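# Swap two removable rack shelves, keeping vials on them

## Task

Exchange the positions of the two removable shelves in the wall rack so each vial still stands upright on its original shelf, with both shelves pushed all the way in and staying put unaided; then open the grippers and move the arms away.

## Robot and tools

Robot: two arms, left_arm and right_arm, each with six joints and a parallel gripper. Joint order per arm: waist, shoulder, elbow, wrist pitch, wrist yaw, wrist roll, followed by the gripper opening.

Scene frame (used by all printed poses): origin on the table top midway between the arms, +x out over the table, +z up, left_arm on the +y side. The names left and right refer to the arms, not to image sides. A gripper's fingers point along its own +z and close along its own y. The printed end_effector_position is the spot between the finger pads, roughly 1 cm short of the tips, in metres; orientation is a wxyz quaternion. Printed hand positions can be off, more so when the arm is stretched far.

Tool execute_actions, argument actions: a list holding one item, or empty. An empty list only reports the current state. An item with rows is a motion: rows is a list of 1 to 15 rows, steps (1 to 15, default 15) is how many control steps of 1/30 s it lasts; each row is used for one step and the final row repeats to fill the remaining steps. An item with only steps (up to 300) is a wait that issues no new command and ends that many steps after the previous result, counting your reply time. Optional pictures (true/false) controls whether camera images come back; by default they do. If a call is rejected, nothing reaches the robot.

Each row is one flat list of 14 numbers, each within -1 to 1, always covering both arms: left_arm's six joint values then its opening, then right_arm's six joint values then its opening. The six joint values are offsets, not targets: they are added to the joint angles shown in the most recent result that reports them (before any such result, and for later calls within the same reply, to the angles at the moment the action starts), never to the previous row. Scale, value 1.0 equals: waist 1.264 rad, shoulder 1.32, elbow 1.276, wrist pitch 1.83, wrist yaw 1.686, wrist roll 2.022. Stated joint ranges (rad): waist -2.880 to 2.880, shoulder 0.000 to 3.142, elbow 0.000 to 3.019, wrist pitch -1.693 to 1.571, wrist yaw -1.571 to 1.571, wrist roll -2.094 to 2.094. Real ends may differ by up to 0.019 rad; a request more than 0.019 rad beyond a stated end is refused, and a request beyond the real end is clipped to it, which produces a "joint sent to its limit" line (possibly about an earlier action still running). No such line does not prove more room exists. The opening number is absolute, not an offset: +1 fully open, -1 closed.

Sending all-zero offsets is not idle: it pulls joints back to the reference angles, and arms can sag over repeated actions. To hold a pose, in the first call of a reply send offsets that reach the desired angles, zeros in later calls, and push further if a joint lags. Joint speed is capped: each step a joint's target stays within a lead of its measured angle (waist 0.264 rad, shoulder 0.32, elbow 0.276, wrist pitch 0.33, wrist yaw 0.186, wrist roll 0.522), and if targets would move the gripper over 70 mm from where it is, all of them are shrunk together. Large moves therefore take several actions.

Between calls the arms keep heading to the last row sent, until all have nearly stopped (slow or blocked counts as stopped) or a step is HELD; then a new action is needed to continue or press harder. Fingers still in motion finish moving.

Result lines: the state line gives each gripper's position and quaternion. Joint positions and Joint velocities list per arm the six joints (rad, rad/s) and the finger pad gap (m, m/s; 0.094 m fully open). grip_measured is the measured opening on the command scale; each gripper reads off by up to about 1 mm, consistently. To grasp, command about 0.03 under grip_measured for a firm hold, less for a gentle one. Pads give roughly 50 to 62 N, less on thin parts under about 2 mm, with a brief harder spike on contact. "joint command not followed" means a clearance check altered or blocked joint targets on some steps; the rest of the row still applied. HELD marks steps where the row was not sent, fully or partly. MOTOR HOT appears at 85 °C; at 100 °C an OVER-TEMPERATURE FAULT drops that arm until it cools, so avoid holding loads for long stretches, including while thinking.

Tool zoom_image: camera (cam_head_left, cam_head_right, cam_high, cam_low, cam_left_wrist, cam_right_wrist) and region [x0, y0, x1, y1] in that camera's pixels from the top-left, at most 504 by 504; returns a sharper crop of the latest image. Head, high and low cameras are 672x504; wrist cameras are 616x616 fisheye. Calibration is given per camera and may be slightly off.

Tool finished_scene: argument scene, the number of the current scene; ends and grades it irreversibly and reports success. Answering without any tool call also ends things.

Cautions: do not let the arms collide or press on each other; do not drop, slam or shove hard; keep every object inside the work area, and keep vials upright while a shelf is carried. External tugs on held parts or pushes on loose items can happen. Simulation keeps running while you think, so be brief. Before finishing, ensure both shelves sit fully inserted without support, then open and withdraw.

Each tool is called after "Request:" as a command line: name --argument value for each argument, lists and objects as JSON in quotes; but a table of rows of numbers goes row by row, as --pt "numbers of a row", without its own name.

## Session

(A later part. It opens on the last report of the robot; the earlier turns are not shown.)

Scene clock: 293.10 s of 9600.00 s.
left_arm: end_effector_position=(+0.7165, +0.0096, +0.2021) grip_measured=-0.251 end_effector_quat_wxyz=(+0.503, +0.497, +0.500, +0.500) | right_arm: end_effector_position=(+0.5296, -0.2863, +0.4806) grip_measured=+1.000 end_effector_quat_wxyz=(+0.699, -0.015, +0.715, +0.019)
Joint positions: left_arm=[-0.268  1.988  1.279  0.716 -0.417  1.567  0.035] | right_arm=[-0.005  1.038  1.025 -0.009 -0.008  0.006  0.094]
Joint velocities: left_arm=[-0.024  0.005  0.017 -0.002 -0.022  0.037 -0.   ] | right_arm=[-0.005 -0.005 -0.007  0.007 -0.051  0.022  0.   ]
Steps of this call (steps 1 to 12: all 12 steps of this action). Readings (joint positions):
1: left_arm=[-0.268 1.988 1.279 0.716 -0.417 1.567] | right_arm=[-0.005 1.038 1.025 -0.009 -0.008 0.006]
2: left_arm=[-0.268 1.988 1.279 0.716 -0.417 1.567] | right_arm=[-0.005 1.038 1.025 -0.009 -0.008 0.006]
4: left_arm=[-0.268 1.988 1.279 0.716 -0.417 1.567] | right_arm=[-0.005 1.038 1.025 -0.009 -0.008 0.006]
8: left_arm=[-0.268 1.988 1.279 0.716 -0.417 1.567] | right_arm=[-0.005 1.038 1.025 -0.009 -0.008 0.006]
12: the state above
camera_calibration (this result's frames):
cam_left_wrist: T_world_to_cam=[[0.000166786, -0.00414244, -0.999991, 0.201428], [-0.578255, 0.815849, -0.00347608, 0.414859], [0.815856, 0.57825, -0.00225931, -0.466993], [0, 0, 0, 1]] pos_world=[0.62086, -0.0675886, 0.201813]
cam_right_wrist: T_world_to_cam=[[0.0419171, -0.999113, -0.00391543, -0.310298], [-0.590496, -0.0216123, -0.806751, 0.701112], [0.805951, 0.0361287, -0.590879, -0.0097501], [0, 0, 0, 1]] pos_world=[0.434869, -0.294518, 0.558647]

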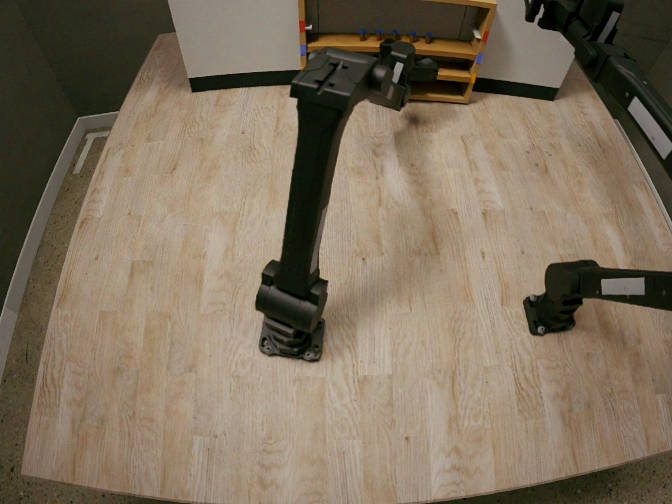

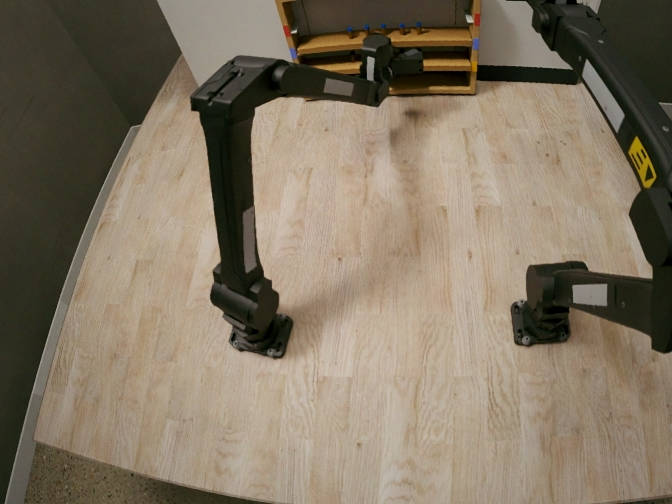

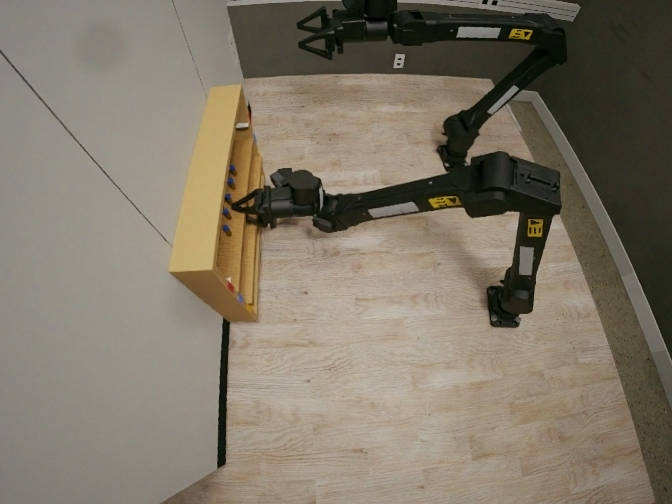

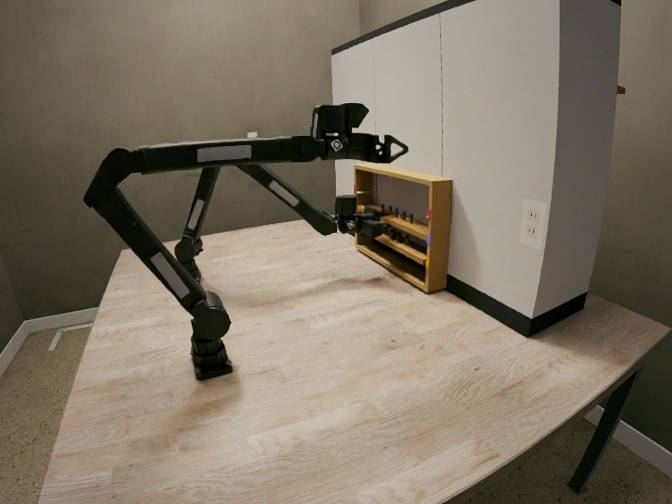

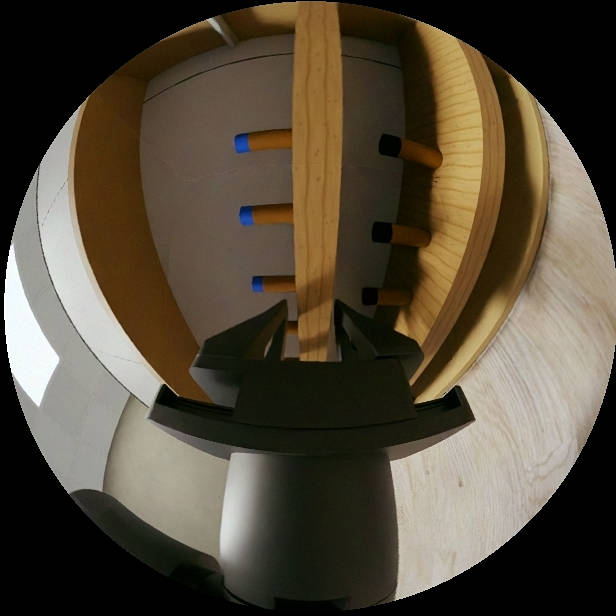

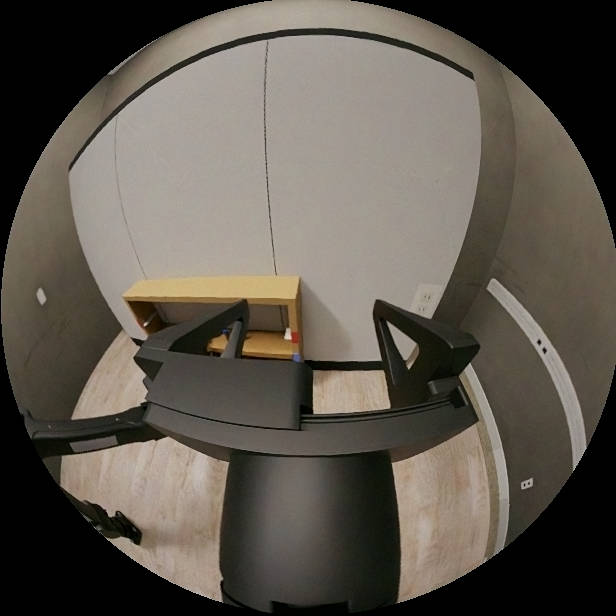

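Request:
execute_actions --actions '[{"rows":[[-0.007,-0.016,0.01,0.007,-0.001,0,-0.2,0,0,0.03,0,0,0,1],[-0.008,-0.019,0.006,0.008,-0.002,0,-0.2,0,0,0.03,0,0,0,1],[-0.009,-0.022,0.001,0.01,-0.003,0,-0.2,0,0,0.03,0,0,0,1],[-0.011,-0.025,-0.004,0.011,-0.004,0,-0.2,0,0,0.03,0,0,0,1],[-0.012,-0.028,-0.009,0.013,-0.005,0,-0.2,0,0,0.03,0,0,0,1],[-0.013,-0.031,-0.015,0.014,-0.006,0,-0.2,0,0,0.03,0,0,0,1],[-0.014,-0.034,-0.02,0.016,-0.007,0,-0.2,0,0,0.03,0,0,0,1],[-0.016,-0.037,-0.026,0.018,-0.008,0,-0.2,0,0,0.03,0,0,0,1],[-0.017,-0.04,-0.032,0.019,-0.009,0,-0.2,0,0,0.03,0,0,0,1],[-0.018,-0.043,-0.038,0.021,-0.009,0,-0.2,0,0,0.03,0,0,0,1],[-0.019,-0.046,-0.044,0.023,-0.01,0,-0.2,0,0,0.03,0,0,0,1],[-0.021,-0.048,-0.05,0.024,-0.011,0,-0.2,0,0,0.03,0,0,0,1],[-0.022,-0.05,-0.056,0.026,-0.012,0,-0.2,0,0,0.03,0,0,0,1],[-0.023,-0.051,-0.061,0.028,-0.013,0,-0.2,0,0,0.03,0,0,0,1],[-0.023,-0.051,-0.066,0.029,-0.014,0,-0.2,0,0,0.03,0,0,0,1]]}]' --pictures false

Request:
execute_actions --actions '[{"steps":15}]' --pictures false

Request:
execute_actions --actions '[{"rows":[[-0.007,-0.016,0.01,0.007,-0.001,0,-0.2,0,0,0.03,0,0,0,1],[-0.008,-0.019,0.006,0.008,-0.002,0,-0.2,0,0,0.03,0,0,0,1],[-0.009,-0.022,0.001,0.01,-0.003,0,-0.2,0,0,0.03,0,0,0,1],[-0.011,-0.025,-0.004,0.011,-0.004,0,-0.2,0,0,0.03,0,0,0,1],[-0.012,-0.028,-0.009,0.013,-0.005,0,-0.2,0,0,0.03,0,0,0,1],[-0.013,-0.031,-0.015,0.014,-0.006,0,-0.2,0,0,0.03,0,0,0,1],[-0.014,-0.034,-0.02,0.016,-0.007,0,-0.2,0,0,0.03,0,0,0,1],[-0.016,-0.037,-0.026,0.018,-0.008,0,-0.2,0,0,0.03,0,0,0,1],[-0.017,-0.04,-0.032,0.019,-0.009,0,-0.2,0,0,0.03,0,0,0,1],[-0.018,-0.043,-0.038,0.021,-0.009,0,-0.2,0,0,0.03,0,0,0,1],[-0.019,-0.046,-0.044,0.023,-0.01,0,-0.2,0,0,0.03,0,0,0,1],[-0.021,-0.048,-0.05,0.024,-0.011,0,-0.2,0,0,0.03,0,0,0,1],[-0.022,-0.05,-0.056,0.026,-0.012,0,-0.2,0,0,0.03,0,0,0,1],[-0.023,-0.051,-0.061,0.028,-0.013,0,-0.2,0,0,0.03,0,0,0,1],[-0.023,-0.051,-0.066,0.029,-0.014,0,-0.2,0,0,0.03,0,0,0,1]]}]' --pictures false

Request:
execute_actions --actions '[{"steps":20}]'

Scene clock: 301.27 s of 9600.00 s.
left_arm: end_effector_position=(+0.6936, +0.0099, +0.2037) grip_measured=-0.201 end_effector_quat_wxyz=(+0.504, +0.496, +0.500, +0.501) | right_arm: end_effector_position=(+0.5296, -0.2863, +0.4806) grip_measured=+1.000 end_effector_quat_wxyz=(+0.699, -0.015, +0.715, +0.019)
Joint positions: left_arm=[-0.284  1.945  1.209  0.746 -0.435  1.567  0.038] | right_arm=[-0.005  1.038  1.025 -0.009 -0.008  0.006  0.094]
Joint velocities: left_arm=[-0.063 -0.093 -0.188  0.105 -0.095 -0.007  0.   ] | right_arm=[ 0.005  0.005 -0.002  0.012  0.022 -0.007  0.   ]
Steps of this call (steps 1 to 15: the robot went on to your last target; steps 16 to 90: nothing new was sent; then 4.67 s passed at rest; steps 91 to 105: all 15 steps of this action). Readings (joint positions):
91: left_arm=[-0.268 1.988 1.279 0.716 -0.417 1.567] | right_arm=[-0.005 1.038 1.025 -0.009 -0.008 0.006]
92: left_arm=[-0.268 1.988 1.279 0.716 -0.417 1.567] | right_arm=[-0.005 1.038 1.025 -0.009 -0.008 0.006]
94: left_arm=[-0.268 1.988 1.279 0.716 -0.418 1.567] | right_arm=[-0.005 1.038 1.025 -0.009 -0.008 0.006]
98: left_arm=[-0.270 1.977 1.261 0.724 -0.425 1.567] | right_arm=[-0.005 1.038 1.025 -0.009 -0.008 0.006]
105: the state above

Scene clock: 301.77 s of 9600.00 s.
left_arm: end_effector_position=(+0.6892, +0.0082, +0.2013) grip_measured=-0.201 end_effector_quat_wxyz=(+0.503, +0.498, +0.500, +0.499) | right_arm: end_effector_position=(+0.5296, -0.2863, +0.4806) grip_measured=+1.000 end_effector_quat_wxyz=(+0.699, -0.015, +0.715, +0.019)
Joint positions: left_arm=[-0.289  1.941  1.196  0.751 -0.436  1.567  0.038] | right_arm=[-0.005  1.038  1.025 -0.009 -0.008  0.006  0.094]
Joint velocities: left_arm=[-0.015 -0.005 -0.002 -0.002 -0.037 -0.051  0.   ] | right_arm=[-0.015  0.005 -0.002 -0.007  0.037 -0.037  0.   ]
Steps of this call (steps 1 to 15: the robot went on to your last target). Readings (joint positions):
1: left_arm=[-0.285 1.942 1.203 0.748 -0.436 1.567] | right_arm=[-0.005 1.038 1.025 -0.009 -0.008 0.006]
2: left_arm=[-0.287 1.941 1.200 0.750 -0.436 1.567] | right_arm=[-0.005 1.038 1.025 -0.009 -0.008 0.006]
4: left_arm=[-0.289 1.941 1.197 0.751 -0.436 1.567] | right_arm=[-0.005 1.038 1.025 -0.009 -0.008 0.006]
8: left_arm=[-0.289 1.941 1.196 0.751 -0.436 1.567] | right_arm=[-0.005 1.038 1.025 -0.009 -0.008 0.006]
15: the state above

Scene clock: 302.27 s of 9600.00 s.
left_arm: end_effector_position=(+0.6657, +0.0095, +0.2038) grip_measured=-0.201 end_effector_quat_wxyz=(+0.504, +0.496, +0.500, +0.500) | right_arm: end_effector_position=(+0.5296, -0.2863, +0.4806) grip_measured=+1.000 end_effector_quat_wxyz=(+0.699, -0.015, +0.715, +0.019)
Joint positions: left_arm=[-0.305  1.896  1.126  0.781 -0.455  1.567  0.038] | right_arm=[-0.005  1.038  1.025 -0.009 -0.008  0.006  0.094]
Joint velocities: left_arm=[-0.063 -0.103 -0.198  0.1    0.007 -0.051  0.001] | right_arm=[-0.015 -0.024 -0.012 -0.017  0.007 -0.051  0.   ]
Steps of this call (steps 1 to 15: all 15 steps of this action). Readings (joint positions):
1: left_arm=[-0.289 1.941 1.196 0.751 -0.436 1.567] | right_arm=[-0.005 1.038 1.025 -0.009 -0.008 0.006]
2: left_arm=[-0.289 1.941 1.196 0.751 -0.436 1.567] | right_arm=[-0.005 1.038 1.025 -0.009 -0.008 0.006]
4: left_arm=[-0.289 1.940 1.196 0.751 -0.438 1.567] | right_arm=[-0.005 1.038 1.025 -0.009 -0.008 0.006]
8: left_arm=[-0.292 1.929 1.178 0.759 -0.445 1.567] | right_arm=[-0.005 1.038 1.025 -0.009 -0.008 0.006]
15: the state above

Scene clock: 302.93 s of 9600.00 s.
left_arm: end_effector_position=(+0.6612, +0.0083, +0.2009) grip_measured=-0.201 end_effector_quat_wxyz=(+0.504, +0.498, +0.499, +0.499) | right_arm: end_effector_position=(+0.5296, -0.2863, +0.4806) grip_measured=+1.000 end_effector_quat_wxyz=(+0.699, -0.015, +0.715, +0.019)
Joint positions: left_arm=[-0.31   1.892  1.113  0.785 -0.456  1.567  0.038] | right_arm=[-0.005  1.038  1.025 -0.009 -0.008  0.006  0.094]
Joint velocities: left_arm=[-0.015  0.005  0.012 -0.012  0.051 -0.081 -0.   ] | right_arm=[-0.015 -0.005 -0.002  0.022  0.022 -0.022  0.   ]
Steps of this call (steps 1 to 20: the robot went on to your last target). Readings (joint positions):
1: left_arm=[-0.307 1.894 1.120 0.783 -0.455 1.567] | right_arm=[-0.005 1.038 1.025 -0.009 -0.008 0.006]
2: left_arm=[-0.308 1.892 1.117 0.784 -0.456 1.567] | right_arm=[-0.005 1.038 1.025 -0.009 -0.008 0.006]
4: left_arm=[-0.310 1.892 1.114 0.785 -0.456 1.567] | right_arm=[-0.005 1.038 1.025 -0.009 -0.008 0.006]
8: left_arm=[-0.310 1.892 1.113 0.785 -0.456 1.567] | right_arm=[-0.005 1.038 1.025 -0.009 -0.008 0.006]
20: the state above
camera_calibration (this result's frames):
cam_left_wrist: T_world_to_cam=[[-0.00168076, -0.00356684, -0.999992, 0.201526], [-0.576078, 0.817392, -0.00194727, 0.382166], [0.817393, 0.576071, -0.00342862, -0.421922], [0, 0, 0, 1]] pos_world=[0.565372, -0.0686035, 0.200822]
cam_right_wrist: T_world_to_cam=[[0.0419171, -0.999113, -0.00391543, -0.310298], [-0.590496, -0.0216123, -0.806751, 0.701112], [0.805951, 0.0361287, -0.590879, -0.0097501], [0, 0, 0, 1]] pos_world=[0.434869, -0.294518, 0.558647]

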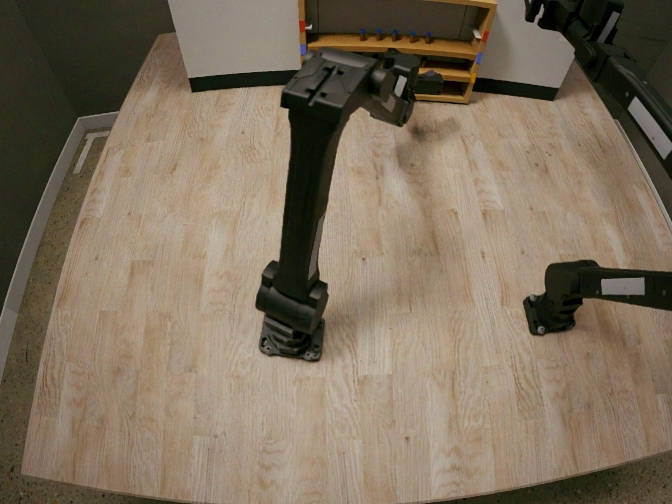

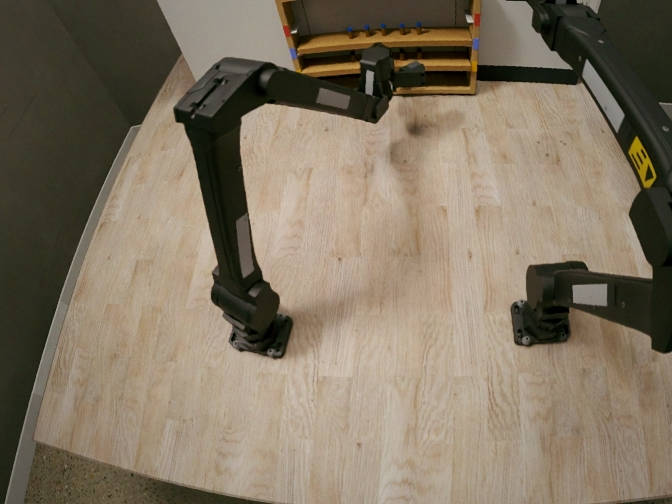

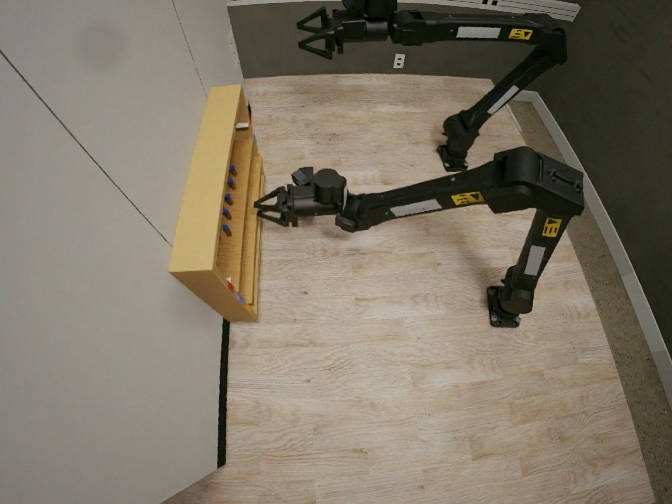

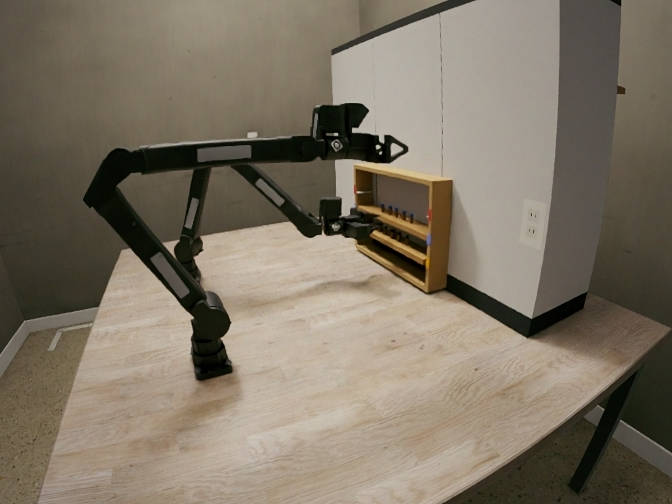

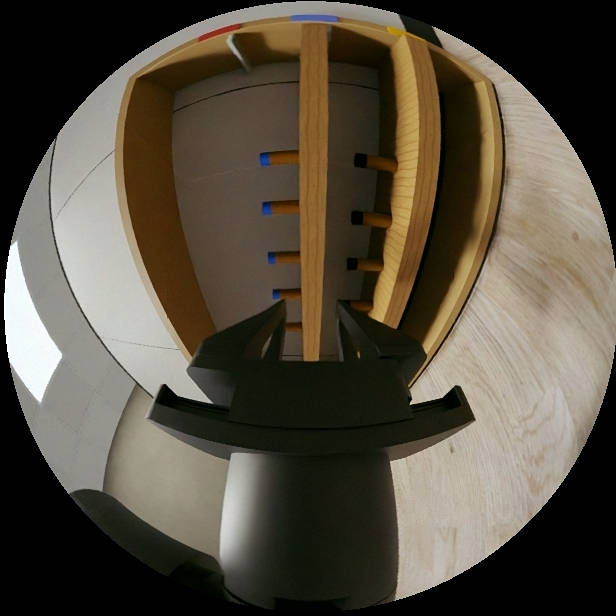

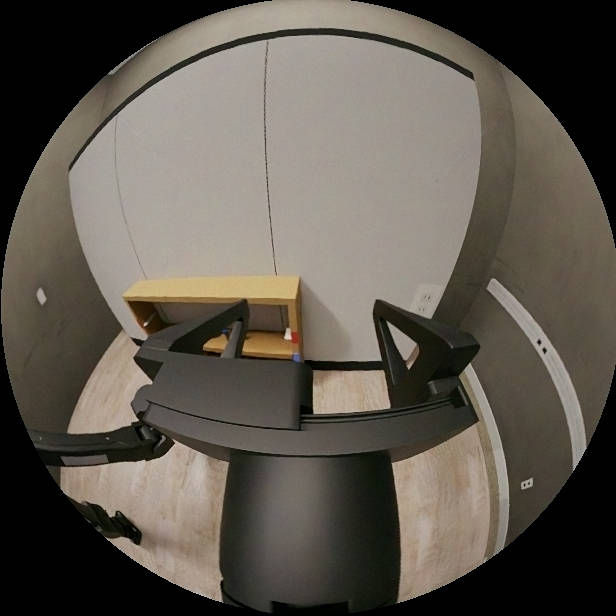

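Request:
execute_actions --actions '[{"rows":[[0,0,-0.005,0.008,0,0,-0.1,0,0,0.03,0,0,0,1],[0,0,-0.015,0.014,0,0,-0.1,0,0,0.03,0,0,0,1],[0,0.005,-0.025,0.022,0,0,-0.1,0,0,0.03,0,0,0,1],[0.004,0.013,-0.03,0.03,0.002,0,-0.1,0,0,0.03,0,0,0,1],[0.006,0.022,-0.03,0.037,0.003,0,-0.1,0,0,0.03,0,0,0,1],[0.008,0.031,-0.03,0.044,0.004,0,-0.1,0,0,0.03,0,0,0,1],[0.01,0.04,-0.03,0.051,0.005,0,-0.1,0,0,0.03,0,0,0,1],[0.012,0.049,-0.03,0.058,0.005,0,-0.1,0,0,0.03,0,0,0,1],[0.012,0.058,-0.03,0.065,0.005,0,-0.1,0,0,0.03,0,0,0,1],[0.012,0.067,-0.03,0.072,0.005,0,-0.1,0,0,0.03,0,0,0,1],[0.012,0.076,-0.03,0.08,0.005,0,-0.1,0,0,0.03,0,0,0,1],[0.012,0.085,-0.03,0.088,0.005,0,-0.1,0,0,0.03,0,0,0,1],[0.012,0.093,-0.03,0.095,0.005,0,-0.1,0,0,0.03,0,0,0,1],[0.012,0.099,-0.03,0.102,0.005,0,-0.1,0,0,0.03,0,0,0,1],[0.012,0.104,-0.03,0.108,0.005,0,-0.1,0,0,0.03,0,0,0,1]]}]' --pictures false

Request:
execute_actions --actions '[{"steps":35}]' --pictures false

Scene clock: 310.40 s of 9600.00 s.
left_arm: end_effector_position=(+0.6574, +0.0127, +0.1372) grip_measured=-0.101 end_effector_quat_wxyz=(+0.503, +0.499, +0.499, +0.499) | right_arm: end_effector_position=(+0.5296, -0.2863, +0.4806) grip_measured=+1.000 end_effector_quat_wxyz=(+0.699, -0.015, +0.715, +0.019)
Joint positions: left_arm=[-0.305  2.013  1.079  0.939 -0.452  1.567  0.042] | right_arm=[-0.005  1.038  1.025 -0.009 -0.008  0.006  0.094]
Joint velocities: left_arm=[ 0.005  0.405 -0.022  0.325  0.022 -0.051  0.001] | right_arm=[-0.015 -0.005  0.007 -0.012  0.037 -0.007  0.   ]
Steps of this call (steps 1 to 15: the robot went on to your last target; steps 16 to 90: nothing new was sent; then 3.97 s passed at rest; steps 91 to 105: all 15 steps of this action). Readings (joint positions):
91: left_arm=[-0.310 1.892 1.113 0.785 -0.456 1.567] | right_arm=[-0.005 1.038 1.025 -0.009 -0.008 0.006]
92: left_arm=[-0.310 1.892 1.110 0.787 -0.456 1.567] | right_arm=[-0.005 1.038 1.025 -0.009 -0.008 0.006]
94: left_arm=[-0.310 1.892 1.097 0.803 -0.456 1.567] | right_arm=[-0.005 1.038 1.025 -0.009 -0.008 0.006]
98: left_arm=[-0.309 1.915 1.079 0.851 -0.452 1.567] | right_arm=[-0.005 1.038 1.025 -0.009 -0.008 0.006]
105: the state above

Scene clock: 311.57 s of 9600.00 s.
left_arm: end_effector_position=(+0.6552, +0.0141, +0.1170) grip_measured=-0.101 end_effector_quat_wxyz=(+0.498, +0.504, +0.501, +0.497) | right_arm: end_effector_position=(+0.5296, -0.2863, +0.4806) grip_measured=+1.000 end_effector_quat_wxyz=(+0.699, -0.015, +0.715, +0.019)
Joint positions: left_arm=[-0.305  2.046  1.071  0.964 -0.452  1.567  0.042] | right_arm=[-0.005  1.038  1.025 -0.009 -0.008  0.006  0.094]
Joint velocities: left_arm=[-0.005 -0.015 -0.017 -0.012 -0.007 -0.051 -0.   ] | right_arm=[-0.024 -0.005 -0.017 -0.002  0.022 -0.022  0.   ]
Steps of this call (steps 1 to 30: the robot went on to your last target; steps 31 to 35: nothing new was sent). Readings (joint positions):
1: left_arm=[-0.305 2.025 1.078 0.948 -0.452 1.567] | right_arm=[-0.005 1.038 1.025 -0.009 -0.008 0.006]
2: left_arm=[-0.305 2.034 1.076 0.953 -0.452 1.567] | right_arm=[-0.005 1.038 1.025 -0.009 -0.008 0.006]
4: left_arm=[-0.305 2.045 1.072 0.956 -0.452 1.567] | right_arm=[-0.005 1.038 1.025 -0.009 -0.008 0.006]
8: left_arm=[-0.305 2.046 1.071 0.962 -0.452 1.567] | right_arm=[-0.005 1.038 1.025 -0.009 -0.008 0.006]
35: the state above
All arms were judged still, so your last target was given up. Only a new action makes them travel on or press farther. Fingers that are still opening or closing keep moving.

Request:
execute_actions --actions '[{"rows":[[0.008,-0.01,0.035,0,0.002,0,-0.1,0,0,0.03,0,0,0,1],[0.01,-0.01,0.04,0,0.003,0,-0.1,0,0,0.03,0,0,0,1],[0.012,-0.01,0.045,0,0.004,0,-0.1,0,0,0.03,0,0,0,1],[0.013,-0.01,0.05,0,0.005,0,-0.1,0,0,0.03,0,0,0,1],[0.015,-0.009,0.055,-0.002,0.006,0,-0.1,0,0,0.03,0,0,0,1],[0.016,-0.007,0.06,-0.004,0.008,0,-0.1,0,0,0.03,0,0,0,1],[0.018,-0.005,0.065,-0.006,0.009,0,-0.1,0,0,0.03,0,0,0,1],[0.02,-0.003,0.07,-0.008,0.01,0,-0.1,0,0,0.03,0,0,0,1],[0.021,0,0.075,-0.01,0.012,0,-0.1,0,0,0.03,0,0,0,1],[0.023,0.002,0.08,-0.012,0.013,0,-0.1,0,0,0.03,0,0,0,1]]}]' --pictures false

Request:
execute_actions --actions '[{"steps":20}]' --pictures false

Scene clock: 320.00 s of 9600.00 s.
left_arm: end_effector_position=(+0.6758, +0.0143, +0.1403) grip_measured=-0.101 end_effector_quat_wxyz=(+0.513, +0.490, +0.496, +0.502) | right_arm: end_effector_position=(+0.5296, -0.2863, +0.4806) grip_measured=+1.000 end_effector_quat_wxyz=(+0.699, -0.015, +0.715, +0.019)
Joint positions: left_arm=[-0.288  2.046  1.13   0.948 -0.432  1.567  0.042] | right_arm=[-0.005  1.038  1.025 -0.009 -0.008  0.006  0.094]
Joint velocities: left_arm=[-0.015 -0.005 -0.002 -0.007  0.007 -0.007 -0.002] | right_arm=[ 0.005  0.005  0.012 -0.022 -0.022  0.022  0.   ]
Steps of this call (steps 1 to 90: nothing new was sent; then 4.93 s passed at rest; steps 91 to 105: all 15 steps of this action). Readings (joint positions):
91: left_arm=[-0.305 2.046 1.071 0.964 -0.452 1.567] | right_arm=[-0.005 1.038 1.025 -0.009 -0.008 0.006]
92: left_arm=[-0.305 2.046 1.071 0.964 -0.451 1.567] | right_arm=[-0.005 1.038 1.025 -0.009 -0.008 0.006]
94: left_arm=[-0.304 2.046 1.076 0.964 -0.449 1.567] | right_arm=[-0.005 1.038 1.025 -0.009 -0.008 0.006]
98: left_arm=[-0.298 2.046 1.102 0.959 -0.440 1.567] | right_arm=[-0.005 1.038 1.025 -0.009 -0.008 0.006]
105: the state above

Scene clock: 320.67 s of 9600.00 s.
left_arm: end_effector_position=(+0.6758, +0.0143, +0.1402) grip_measured=-0.101 end_effector_quat_wxyz=(+0.513, +0.490, +0.496, +0.502) | right_arm: end_effector_position=(+0.5296, -0.2863, +0.4806) grip_measured=+1.000 end_effector_quat_wxyz=(+0.699, -0.015, +0.715, +0.019)
Joint positions: left_arm=[-0.288  2.046  1.13   0.948 -0.432  1.567  0.042] | right_arm=[-0.005  1.038  1.025 -0.009 -0.008  0.006  0.094]
Joint velocities: left_arm=[ 0.005 -0.005  0.002  0.007 -0.022 -0.051  0.   ] | right_arm=[-0.015 -0.005  0.012 -0.007  0.007 -0.066  0.   ]
Steps of this call (steps 1 to 15: the robot went on to your last target; steps 16 to 20: nothing new was sent). Readings (joint positions):
1: left_arm=[-0.288 2.046 1.130 0.948 -0.432 1.567] | right_arm=[-0.005 1.038 1.025 -0.009 -0.008 0.006]
2: left_arm=[-0.288 2.046 1.130 0.948 -0.432 1.567] | right_arm=[-0.005 1.038 1.025 -0.009 -0.008 0.006]
4: left_arm=[-0.288 2.046 1.130 0.948 -0.432 1.567] | right_arm=[-0.005 1.038 1.025 -0.009 -0.008 0.006]
8: left_arm=[-0.288 2.046 1.130 0.948 -0.432 1.567] | right_arm=[-0.005 1.038 1.025 -0.009 -0.008 0.006]
20: the state above
All arms were judged still, so your last target was given up. Only a new action makes them travel on or press farther. Fingers that are still opening or closing keep moving.

Request:
execute_actions --actions '[{"rows":[[0,0.008,0.025,-0.004,0,0,0,0,0,0.03,0,0,0,1],[0,0.014,0.025,-0.006,0,0,0,0,0,0.03,0,0,0,1],[0,0.016,0.025,-0.008,0,0,0,0,0,0.03,0,0,0,1]],"steps":12}]' --pictures false

Request:
execute_actions --actions '[{"rows":[[0.01,0.002,0.034,-0.003,0.002,0,0,0,0,0.03,0,0,0,1],[0.012,0.004,0.039,-0.005,0.003,0,0,0,0,0.03,0,0,0,1],[0.014,0.006,0.044,-0.006,0.004,0,0,0,0,0.03,0,0,0,1],[0.016,0.008,0.049,-0.008,0.005,0,0,0,0,0.03,0,0,0,1],[0.018,0.01,0.054,-0.009,0.006,0,0,0,0,0.03,0,0,0,1],[0.02,0.012,0.059,-0.011,0.008,0,0,0,0,0.03,0,0,0,1],[0.022,0.014,0.064,-0.012,0.009,0,0,0,0,0.03,0,0,0,1],[0.024,0.016,0.069,-0.014,0.01,0,0,0,0,0.03,0,0,0,1],[0.026,0.018,0.074,-0.015,0.011,0,0,0,0,0.03,0,0,0,1],[0.028,0.02,0.079,-0.017,0.012,0,0,0,0,0.03,0,0,0,1],[0.029,0.022,0.084,-0.019,0.013,0,0,0,0,0.03,0,0,0,1],[0.03,0.024,0.089,-0.021,0.014,0,0,0,0,0.03,0,0,0,1],[0.031,0.026,0.093,-0.023,0.015,0,0,0,0,0.03,0,0,0,1],[0.032,0.027,0.097,-0.024,0.016,0,0,0,0,0.03,0,0,0,1]]}]' --pictures false

Request:
execute_actions --actions '[{"steps":25}]'

Scene clock: 328.10 s of 9600.00 s.
left_arm: end_effector_position=(+0.6759, +0.0143, +0.1240) grip_measured=-0.001 end_effector_quat_wxyz=(+0.503, +0.500, +0.499, +0.498) | right_arm: end_effector_position=(+0.5296, -0.2863, +0.4806) grip_measured=+1.000 end_effector_quat_wxyz=(+0.699, -0.015, +0.715, +0.019)
Joint positions: left_arm=[-0.288  2.066  1.13   0.937 -0.432  1.567  0.047] | right_arm=[-0.005  1.038  1.025 -0.009 -0.008  0.006  0.094]
Joint velocities: left_arm=[ 0.005  0.015 -0.007 -0.002  0.007  0.007 -0.   ] | right_arm=[-0.005 -0.005  0.002 -0.027  0.037  0.007  0.   ]
Steps of this call (steps 1 to 90: nothing new was sent; then 4.03 s passed at rest; steps 91 to 102: all 12 steps of this action). Readings (joint positions):
91: left_arm=[-0.288 2.046 1.130 0.948 -0.432 1.567] | right_arm=[-0.005 1.038 1.025 -0.009 -0.008 0.006]
92: left_arm=[-0.288 2.047 1.130 0.947 -0.432 1.567] | right_arm=[-0.005 1.038 1.025 -0.009 -0.008 0.006]
94: left_arm=[-0.288 2.049 1.130 0.943 -0.432 1.567] | right_arm=[-0.005 1.038 1.025 -0.009 -0.008 0.006]
98: left_arm=[-0.288 2.060 1.130 0.938 -0.432 1.567] | right_arm=[-0.005 1.038 1.025 -0.009 -0.008 0.006]
102: the state above

Scene clock: 328.60 s of 9600.00 s.
left_arm: end_effector_position=(+0.7037, +0.0227, +0.1318) grip_measured=-0.001 end_effector_quat_wxyz=(+0.505, +0.494, +0.500, +0.502) | right_arm: end_effector_position=(+0.5296, -0.2863, +0.4806) grip_measured=+1.000 end_effector_quat_wxyz=(+0.699, -0.015, +0.715, +0.019)
Joint positions: left_arm=[-0.257  2.093  1.205  0.901 -0.41   1.567  0.047] | right_arm=[-0.005  1.038  1.025 -0.009 -0.008  0.006  0.094]
Joint velocities: left_arm=[ 0.054  0.063  0.115 -0.061  0.022  0.007  0.001] | right_arm=[-0.015  0.005 -0.002 -0.007 -0.066  0.007  0.   ]
Steps of this call (steps 1 to 15: all 15 steps of this action). Readings (joint positions):
1: left_arm=[-0.288 2.066 1.130 0.937 -0.432 1.567] | right_arm=[-0.005 1.038 1.025 -0.009 -0.008 0.006]
2: left_arm=[-0.287 2.066 1.131 0.935 -0.431 1.567] | right_arm=[-0.005 1.038 1.025 -0.009 -0.008 0.006]
4: left_arm=[-0.286 2.068 1.135 0.932 -0.429 1.567] | right_arm=[-0.005 1.038 1.025 -0.009 -0.008 0.006]
8: left_arm=[-0.277 2.076 1.161 0.922 -0.420 1.567] | right_arm=[-0.005 1.038 1.025 -0.009 -0.008 0.006]
15: the state above

Scene clock: 329.43 s of 9600.00 s.
left_arm: end_effector_position=(+0.7058, +0.0241, +0.1314) grip_measured=-0.001 end_effector_quat_wxyz=(+0.504, +0.494, +0.500, +0.502) | right_arm: end_effector_position=(+0.5296, -0.2863, +0.4806) grip_measured=+1.000 end_effector_quat_wxyz=(+0.699, -0.015, +0.715, +0.019)
Joint positions: left_arm=[-0.254  2.095  1.21   0.898 -0.409  1.567  0.047] | right_arm=[-0.005  1.038  1.025 -0.009 -0.008  0.006  0.094]
Joint velocities: left_arm=[-0.005 -0.015 -0.007 -0.012  0.007  0.007  0.001] | right_arm=[-0.005  0.015 -0.012 -0.012  0.051 -0.066  0.   ]
Steps of this call (steps 1 to 15: the robot went on to your last target; steps 16 to 25: nothing new was sent). Readings (joint positions):
1: left_arm=[-0.255 2.094 1.208 0.900 -0.410 1.567] | right_arm=[-0.005 1.038 1.025 -0.009 -0.008 0.006]
2: left_arm=[-0.255 2.095 1.210 0.899 -0.410 1.567] | right_arm=[-0.005 1.038 1.025 -0.009 -0.008 0.006]
4: left_arm=[-0.254 2.095 1.210 0.898 -0.410 1.567] | right_arm=[-0.005 1.038 1.025 -0.009 -0.008 0.006]
8: left_arm=[-0.254 2.095 1.210 0.898 -0.409 1.567] | right_arm=[-0.005 1.038 1.025 -0.009 -0.008 0.006]
25: the state above
All arms were judged still, so your last target was given up. Only a new action makes them travel on or press farther. Fingers that are still opening or closing keep moving.
camera_calibration (this result's frames):
cam_left_wrist: T_world_to_cam=[[0.00512597, -0.0061832, -0.999968, 0.127385], [-0.582886, 0.812515, -0.00801205, 0.40049], [0.812538, 0.582908, 0.000560832, -0.464955], [0, 0, 0, 1]] pos_world=[0.610581, -0.05359, 0.13085]
cam_right_wrist: T_world_to_cam=[[0.0419171, -0.999113, -0.00391543, -0.310298], [-0.590496, -0.0216123, -0.806751, 0.701112], [0.805951, 0.0361287, -0.590879, -0.0097501], [0, 0, 0, 1]] pos_world=[0.434869, -0.294518, 0.558647]

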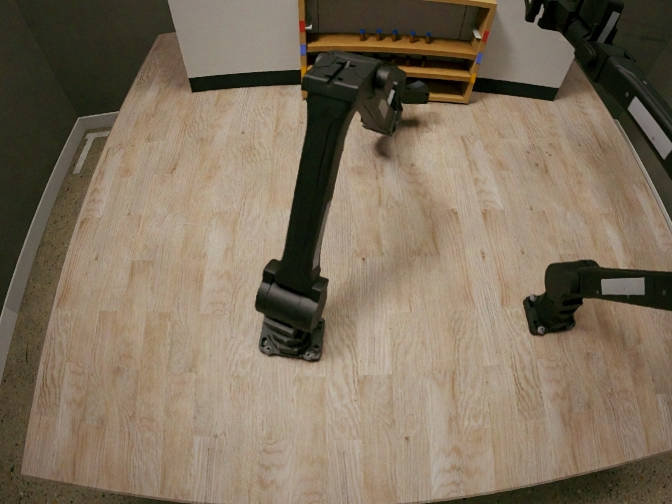

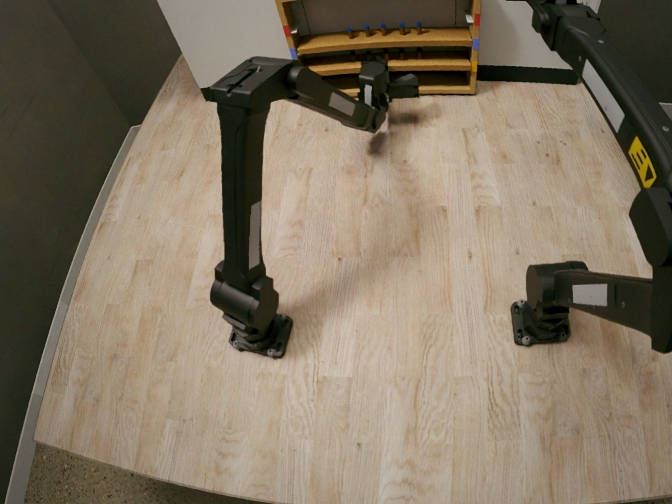

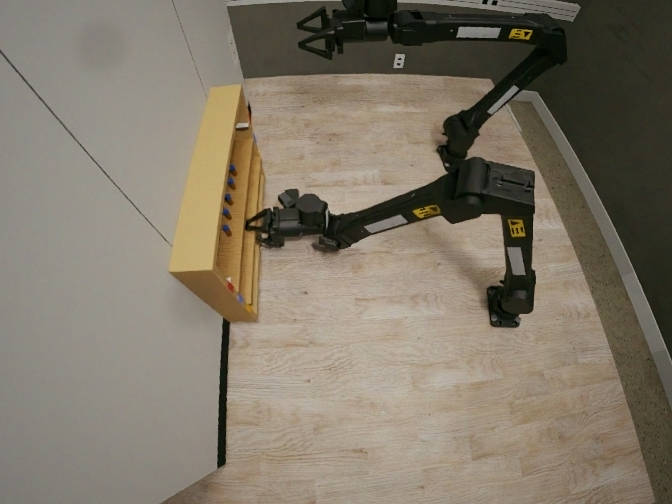

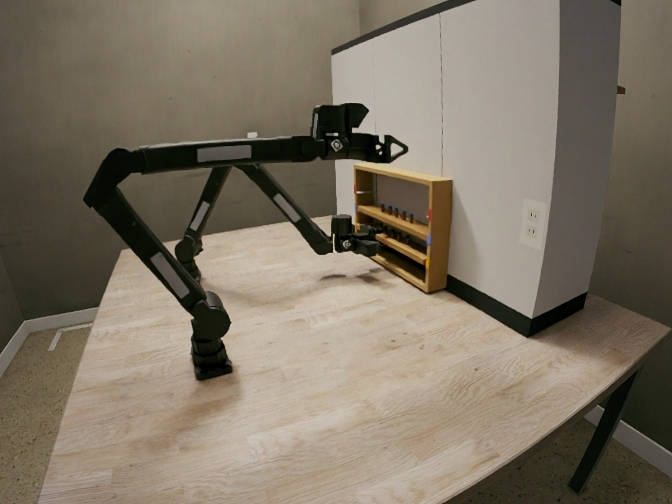

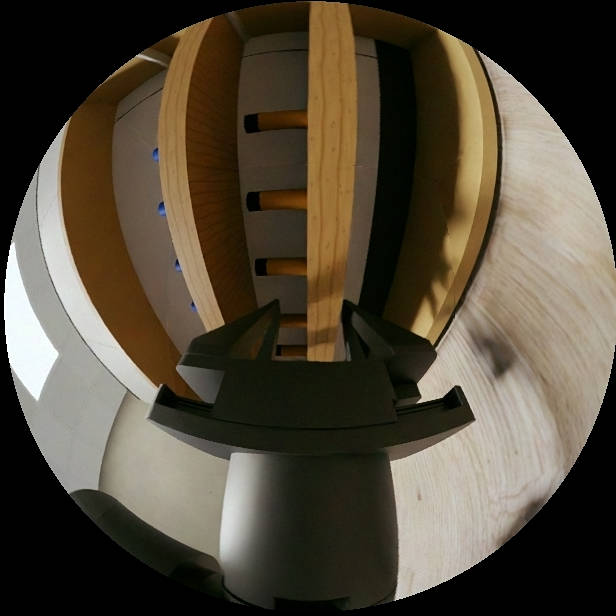

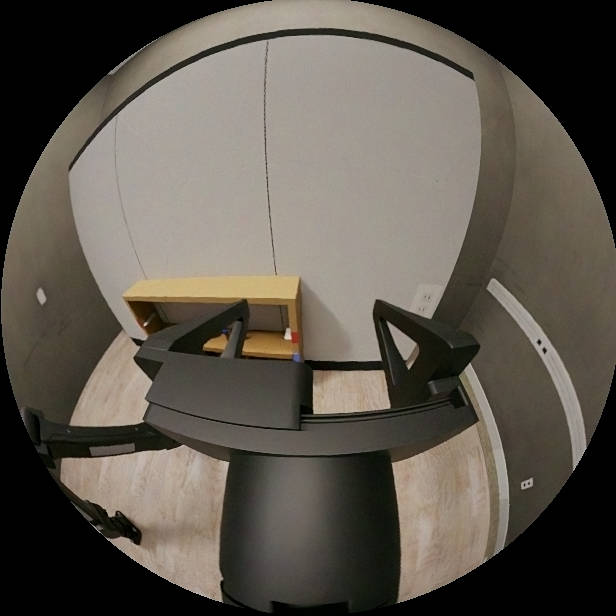

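Request:
execute_actions --actions '[]'

Scene clock: 340.20 s of 9600.00 s.
left_arm: end_effector_position=(+0.7058, +0.0241, +0.1314) grip_measured=-0.001 end_effector_quat_wxyz=(+0.504, +0.494, +0.500, +0.502) | right_arm: end_effector_position=(+0.5296, -0.2863, +0.4806) grip_measured=+1.000 end_effector_quat_wxyz=(+0.699, -0.015, +0.715, +0.019)
Joint positions: left_arm=[-0.254  2.095  1.21   0.898 -0.409  1.567  0.047] | right_arm=[-0.005  1.038  1.025 -0.009 -0.008  0.006  0.094]
Joint velocities: left_arm=[-0.005 -0.005  0.002 -0.007 -0.066 -0.066 -0.   ] | right_arm=[ 0.005 -0.015 -0.012  0.007 -0.037 -0.051  0.   ]
Steps of this call (steps 1 to 90: nothing new was sent; then 7.77 s passed at rest). Readings (joint positions):
1: left_arm=[-0.254 2.095 1.210 0.898 -0.409 1.567] | right_arm=[-0.005 1.038 1.025 -0.009 -0.008 0.006]
2: left_arm=[-0.254 2.095 1.210 0.898 -0.409 1.567] | right_arm=[-0.005 1.038 1.025 -0.009 -0.008 0.006]
4: left_arm=[-0.254 2.095 1.210 0.898 -0.409 1.567] | right_arm=[-0.005 1.038 1.025 -0.009 -0.008 0.006]
8: left_arm=[-0.254 2.095 1.210 0.898 -0.409 1.567] | right_arm=[-0.005 1.038 1.025 -0.009 -0.008 0.006]
90: the state above
camera_calibration (this result's frames):
cam_left_wrist: T_world_to_cam=[[0.00512597, -0.0061832, -0.999968, 0.127385], [-0.582886, 0.812515, -0.00801205, 0.40049], [0.812538, 0.582908, 0.000560832, -0.464955], [0, 0, 0, 1]] pos_world=[0.610581, -0.05359, 0.13085]
cam_right_wrist: T_world_to_cam=[[0.0419171, -0.999113, -0.00391543, -0.310298], [-0.590496, -0.0216123, -0.806751, 0.701112], [0.805951, 0.0361287, -0.590879, -0.0097501], [0, 0, 0, 1]] pos_world=[0.434869, -0.294518, 0.558647]

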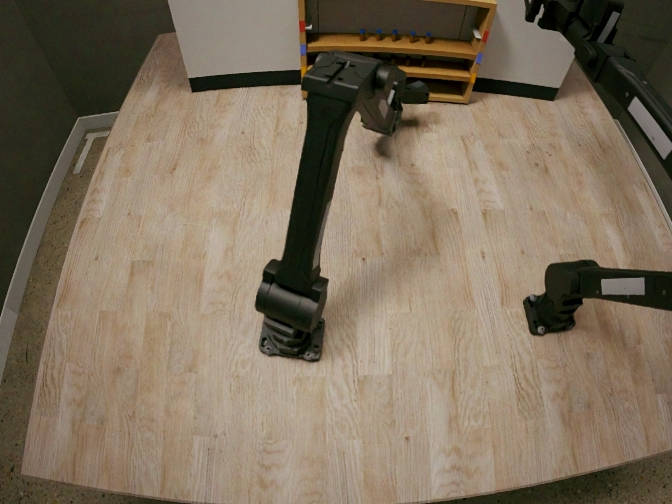

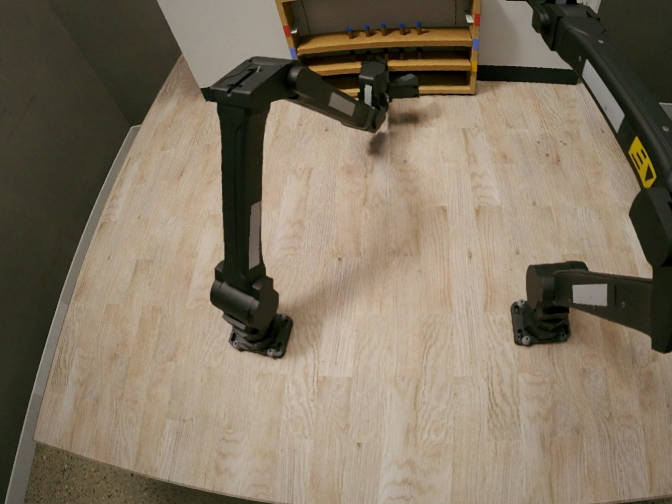

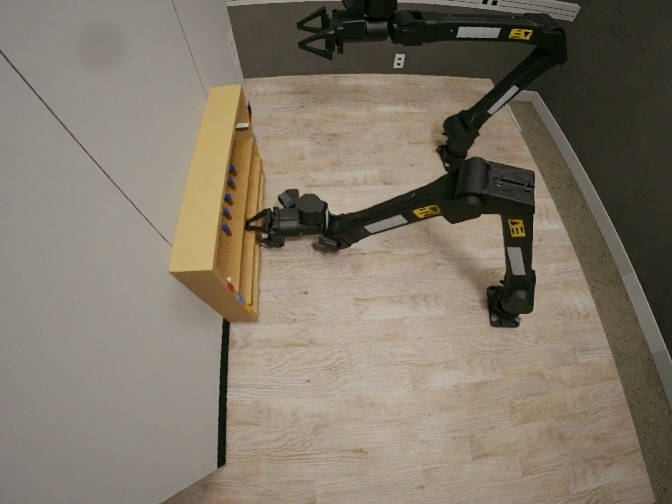

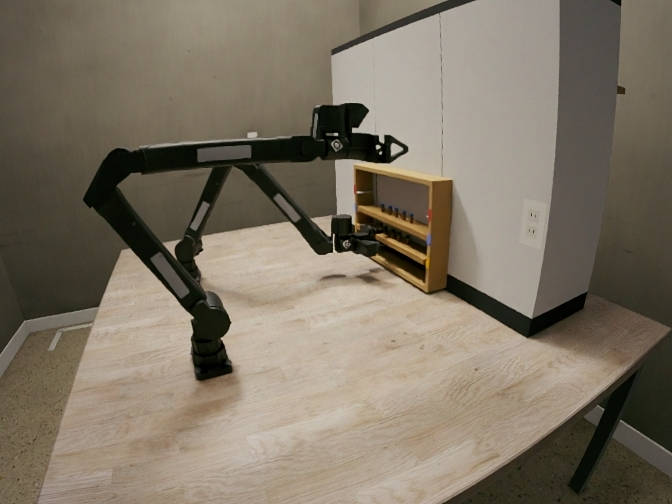

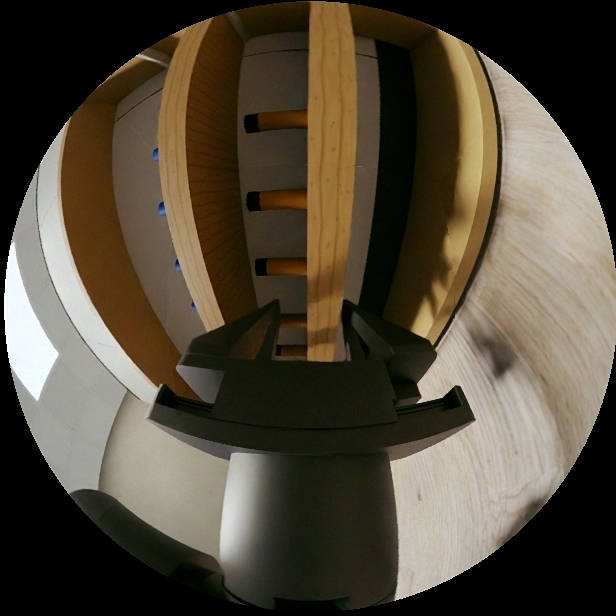

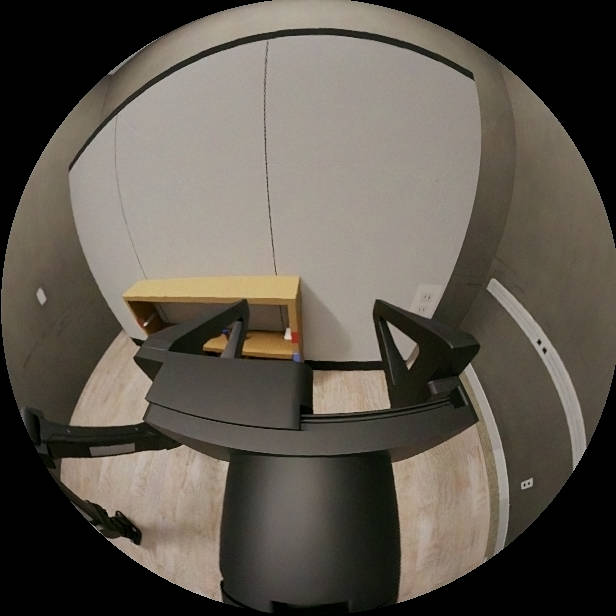

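Request:
execute_actions --actions '[{"rows":[[-0.011,0.008,0.025,0.006,0,0,0,0,0,0.03,0,0,0,1]],"steps":15}]' --pictures false

Request:
execute_actions --actions '[{"steps":15}]' --pictures false

Scene clock: 342.70 s of 9600.00 s.
left_arm: end_effector_position=(+0.7051, +0.0220, +0.1276) grip_measured=-0.001 end_effector_quat_wxyz=(+0.503, +0.496, +0.500, +0.501) | right_arm: end_effector_position=(+0.5296, -0.2863, +0.4806) grip_measured=+1.000 end_effector_quat_wxyz=(+0.699, -0.015, +0.715, +0.019)
Joint positions: left_arm=[-0.257  2.101  1.21   0.898 -0.409  1.567  0.047] | right_arm=[-0.005  1.038  1.025 -0.009 -0.008  0.006  0.094]
Joint velocities: left_arm=[-0.005 -0.024 -0.017  0.012  0.022 -0.007 -0.001] | right_arm=[ 0.015  0.015  0.007 -0.012 -0.066 -0.081  0.   ]
Steps of this call (steps 1 to 60: nothing new was sent; steps 61 to 75: all 15 steps of this action). Readings (joint positions):
61: left_arm=[-0.254 2.096 1.210 0.898 -0.409 1.567] | right_arm=[-0.005 1.038 1.025 -0.009 -0.008 0.006]
62: left_arm=[-0.254 2.096 1.210 0.898 -0.409 1.567] | right_arm=[-0.005 1.038 1.025 -0.009 -0.008 0.006]
64: left_arm=[-0.255 2.097 1.210 0.898 -0.409 1.567] | right_arm=[-0.005 1.038 1.025 -0.009 -0.008 0.006]
68: left_arm=[-0.257 2.100 1.210 0.898 -0.409 1.567] | right_arm=[-0.005 1.038 1.025 -0.009 -0.008 0.006]
75: the state above

Scene clock: 343.20 s of 9600.00 s.
left_arm: end_effector_position=(+0.7051, +0.0220, +0.1276) grip_measured=-0.001 end_effector_quat_wxyz=(+0.503, +0.496, +0.500, +0.501) | right_arm: end_effector_position=(+0.5296, -0.2863, +0.4806) grip_measured=+1.000 end_effector_quat_wxyz=(+0.699, -0.015, +0.715, +0.019)
Joint positions: left_arm=[-0.257  2.101  1.21   0.898 -0.409  1.567  0.047] | right_arm=[-0.005  1.038  1.025 -0.009 -0.008  0.006  0.094]
Joint velocities: left_arm=[-0.005 -0.015 -0.022  0.012  0.051  0.022 -0.001] | right_arm=[ 0.005 -0.005  0.002  0.017  0.007 -0.007  0.   ]
Steps of this call (steps 1 to 15: the robot went on to your last target). Readings (joint positions):
1: left_arm=[-0.257 2.101 1.210 0.898 -0.409 1.567] | right_arm=[-0.005 1.038 1.025 -0.009 -0.008 0.006]
2: left_arm=[-0.257 2.101 1.210 0.898 -0.409 1.567] | right_arm=[-0.005 1.038 1.025 -0.009 -0.008 0.006]
4: left_arm=[-0.257 2.101 1.210 0.898 -0.409 1.567] | right_arm=[-0.005 1.038 1.025 -0.009 -0.008 0.006]
8: left_arm=[-0.257 2.101 1.210 0.898 -0.409 1.567] | right_arm=[-0.005 1.038 1.025 -0.009 -0.008 0.006]
15: the state above
All arms were judged still, so your last target was given up. Only a new action makes them travel on or press farther. Fingers that are still opening or closing keep moving.

Close.

Request:
execute_actions --actions '[{"rows":[[-0.008,0,0.025,0.004,0,0,-0.1,0,0,0.03,0,0,0,1],[-0.008,0,0.025,0.004,0,0,-0.2,0,0,0.03,0,0,0,1],[-0.008,0,0.025,0.004,0,0,-0.3,0,0,0.03,0,0,0,1],[-0.008,0,0.025,0.004,0,0,-0.4,0,0,0.03,0,0,0,1],[-0.008,0,0.025,0.004,0,0,-0.47,0,0,0.03,0,0,0,1],[-0.008,0,0.025,0.004,0,0,-0.53,0,0,0.03,0,0,0,1],[-0.008,0,0.025,0.004,0,0,-0.57,0,0,0.03,0,0,0,1],[-0.008,0,0.025,0.004,0,0,-0.6,0,0,0.03,0,0,0,1],[-0.008,0,0.025,0.004,0,0,-0.62,0,0,0.03,0,0,0,1],[-0.008,0,0.025,0.004,0,0,-0.64,0,0,0.03,0,0,0,1],[-0.008,0,0.025,0.004,0,0,-0.67,0,0,0.03,0,0,0,1]],"steps":15}]' --pictures false

Request:
execute_actions --actions '[{"steps":15}]' --pictures false

Scene clock: 347.83 s of 9600.00 s.
left_arm: end_effector_position=(+0.7051, +0.0220, +0.1248) grip_measured=-0.625 end_effector_quat_wxyz=(+0.502, +0.497, +0.501, +0.500) | right_arm: end_effector_position=(+0.5296, -0.2863, +0.4806) grip_measured=+1.000 end_effector_quat_wxyz=(+0.699, -0.015, +0.715, +0.019)
Joint positions: left_arm=[-0.257  2.105  1.21   0.899 -0.409  1.567  0.018] | right_arm=[-0.005  1.038  1.025 -0.009 -0.008  0.006  0.094]
Joint velocities: left_arm=[-0.015 -0.005  0.002 -0.002  0.022  0.037 -0.001] | right_arm=[-0.015 -0.005 -0.002 -0.002 -0.022 -0.051  0.   ]
Steps of this call (steps 1 to 90: nothing new was sent; then 1.13 s passed at rest; steps 91 to 105: all 15 steps of this action). Readings (joint positions):
91: left_arm=[-0.257 2.101 1.210 0.898 -0.409 1.567] | right_arm=[-0.005 1.038 1.025 -0.009 -0.008 0.006]
92: left_arm=[-0.257 2.101 1.210 0.898 -0.409 1.567] | right_arm=[-0.005 1.038 1.025 -0.009 -0.008 0.006]
94: left_arm=[-0.257 2.101 1.210 0.898 -0.409 1.567] | right_arm=[-0.005 1.038 1.025 -0.009 -0.008 0.006]
98: left_arm=[-0.257 2.104 1.210 0.898 -0.409 1.567] | right_arm=[-0.005 1.038 1.025 -0.009 -0.008 0.006]
105: the state above

Scene clock: 348.33 s of 9600.00 s.
left_arm: end_effector_position=(+0.7051, +0.0220, +0.1248) grip_measured=-0.625 end_effector_quat_wxyz=(+0.502, +0.497, +0.501, +0.500) | right_arm: end_effector_position=(+0.5296, -0.2863, +0.4806) grip_measured=+1.000 end_effector_quat_wxyz=(+0.699, -0.015, +0.715, +0.019)
Joint positions: left_arm=[-0.257  2.105  1.21   0.899 -0.409  1.567  0.018] | right_arm=[-0.005  1.038  1.025 -0.009 -0.008  0.006  0.094]
Joint velocities: left_arm=[-0.015 -0.015 -0.007 -0.012 -0.066  0.051 -0.   ] | right_arm=[-0.005 -0.015 -0.012  0.002  0.022 -0.022  0.   ]
Steps of this call (steps 1 to 15: the robot went on to your last target). Readings (joint positions):
1: left_arm=[-0.257 2.105 1.210 0.899 -0.409 1.567] | right_arm=[-0.005 1.038 1.025 -0.009 -0.008 0.006]
2: left_arm=[-0.257 2.105 1.210 0.899 -0.409 1.567] | right_arm=[-0.005 1.038 1.025 -0.009 -0.008 0.006]
4: left_arm=[-0.257 2.105 1.210 0.899 -0.409 1.567] | right_arm=[-0.005 1.038 1.025 -0.009 -0.008 0.006]
8: left_arm=[-0.257 2.105 1.210 0.899 -0.409 1.567] | right_arm=[-0.005 1.038 1.025 -0.009 -0.008 0.006]
15: the state above
All arms were judged still, so your last target was given up. Only a new action makes them travel on or press farther. Fingers that are still opening or closing keep moving.


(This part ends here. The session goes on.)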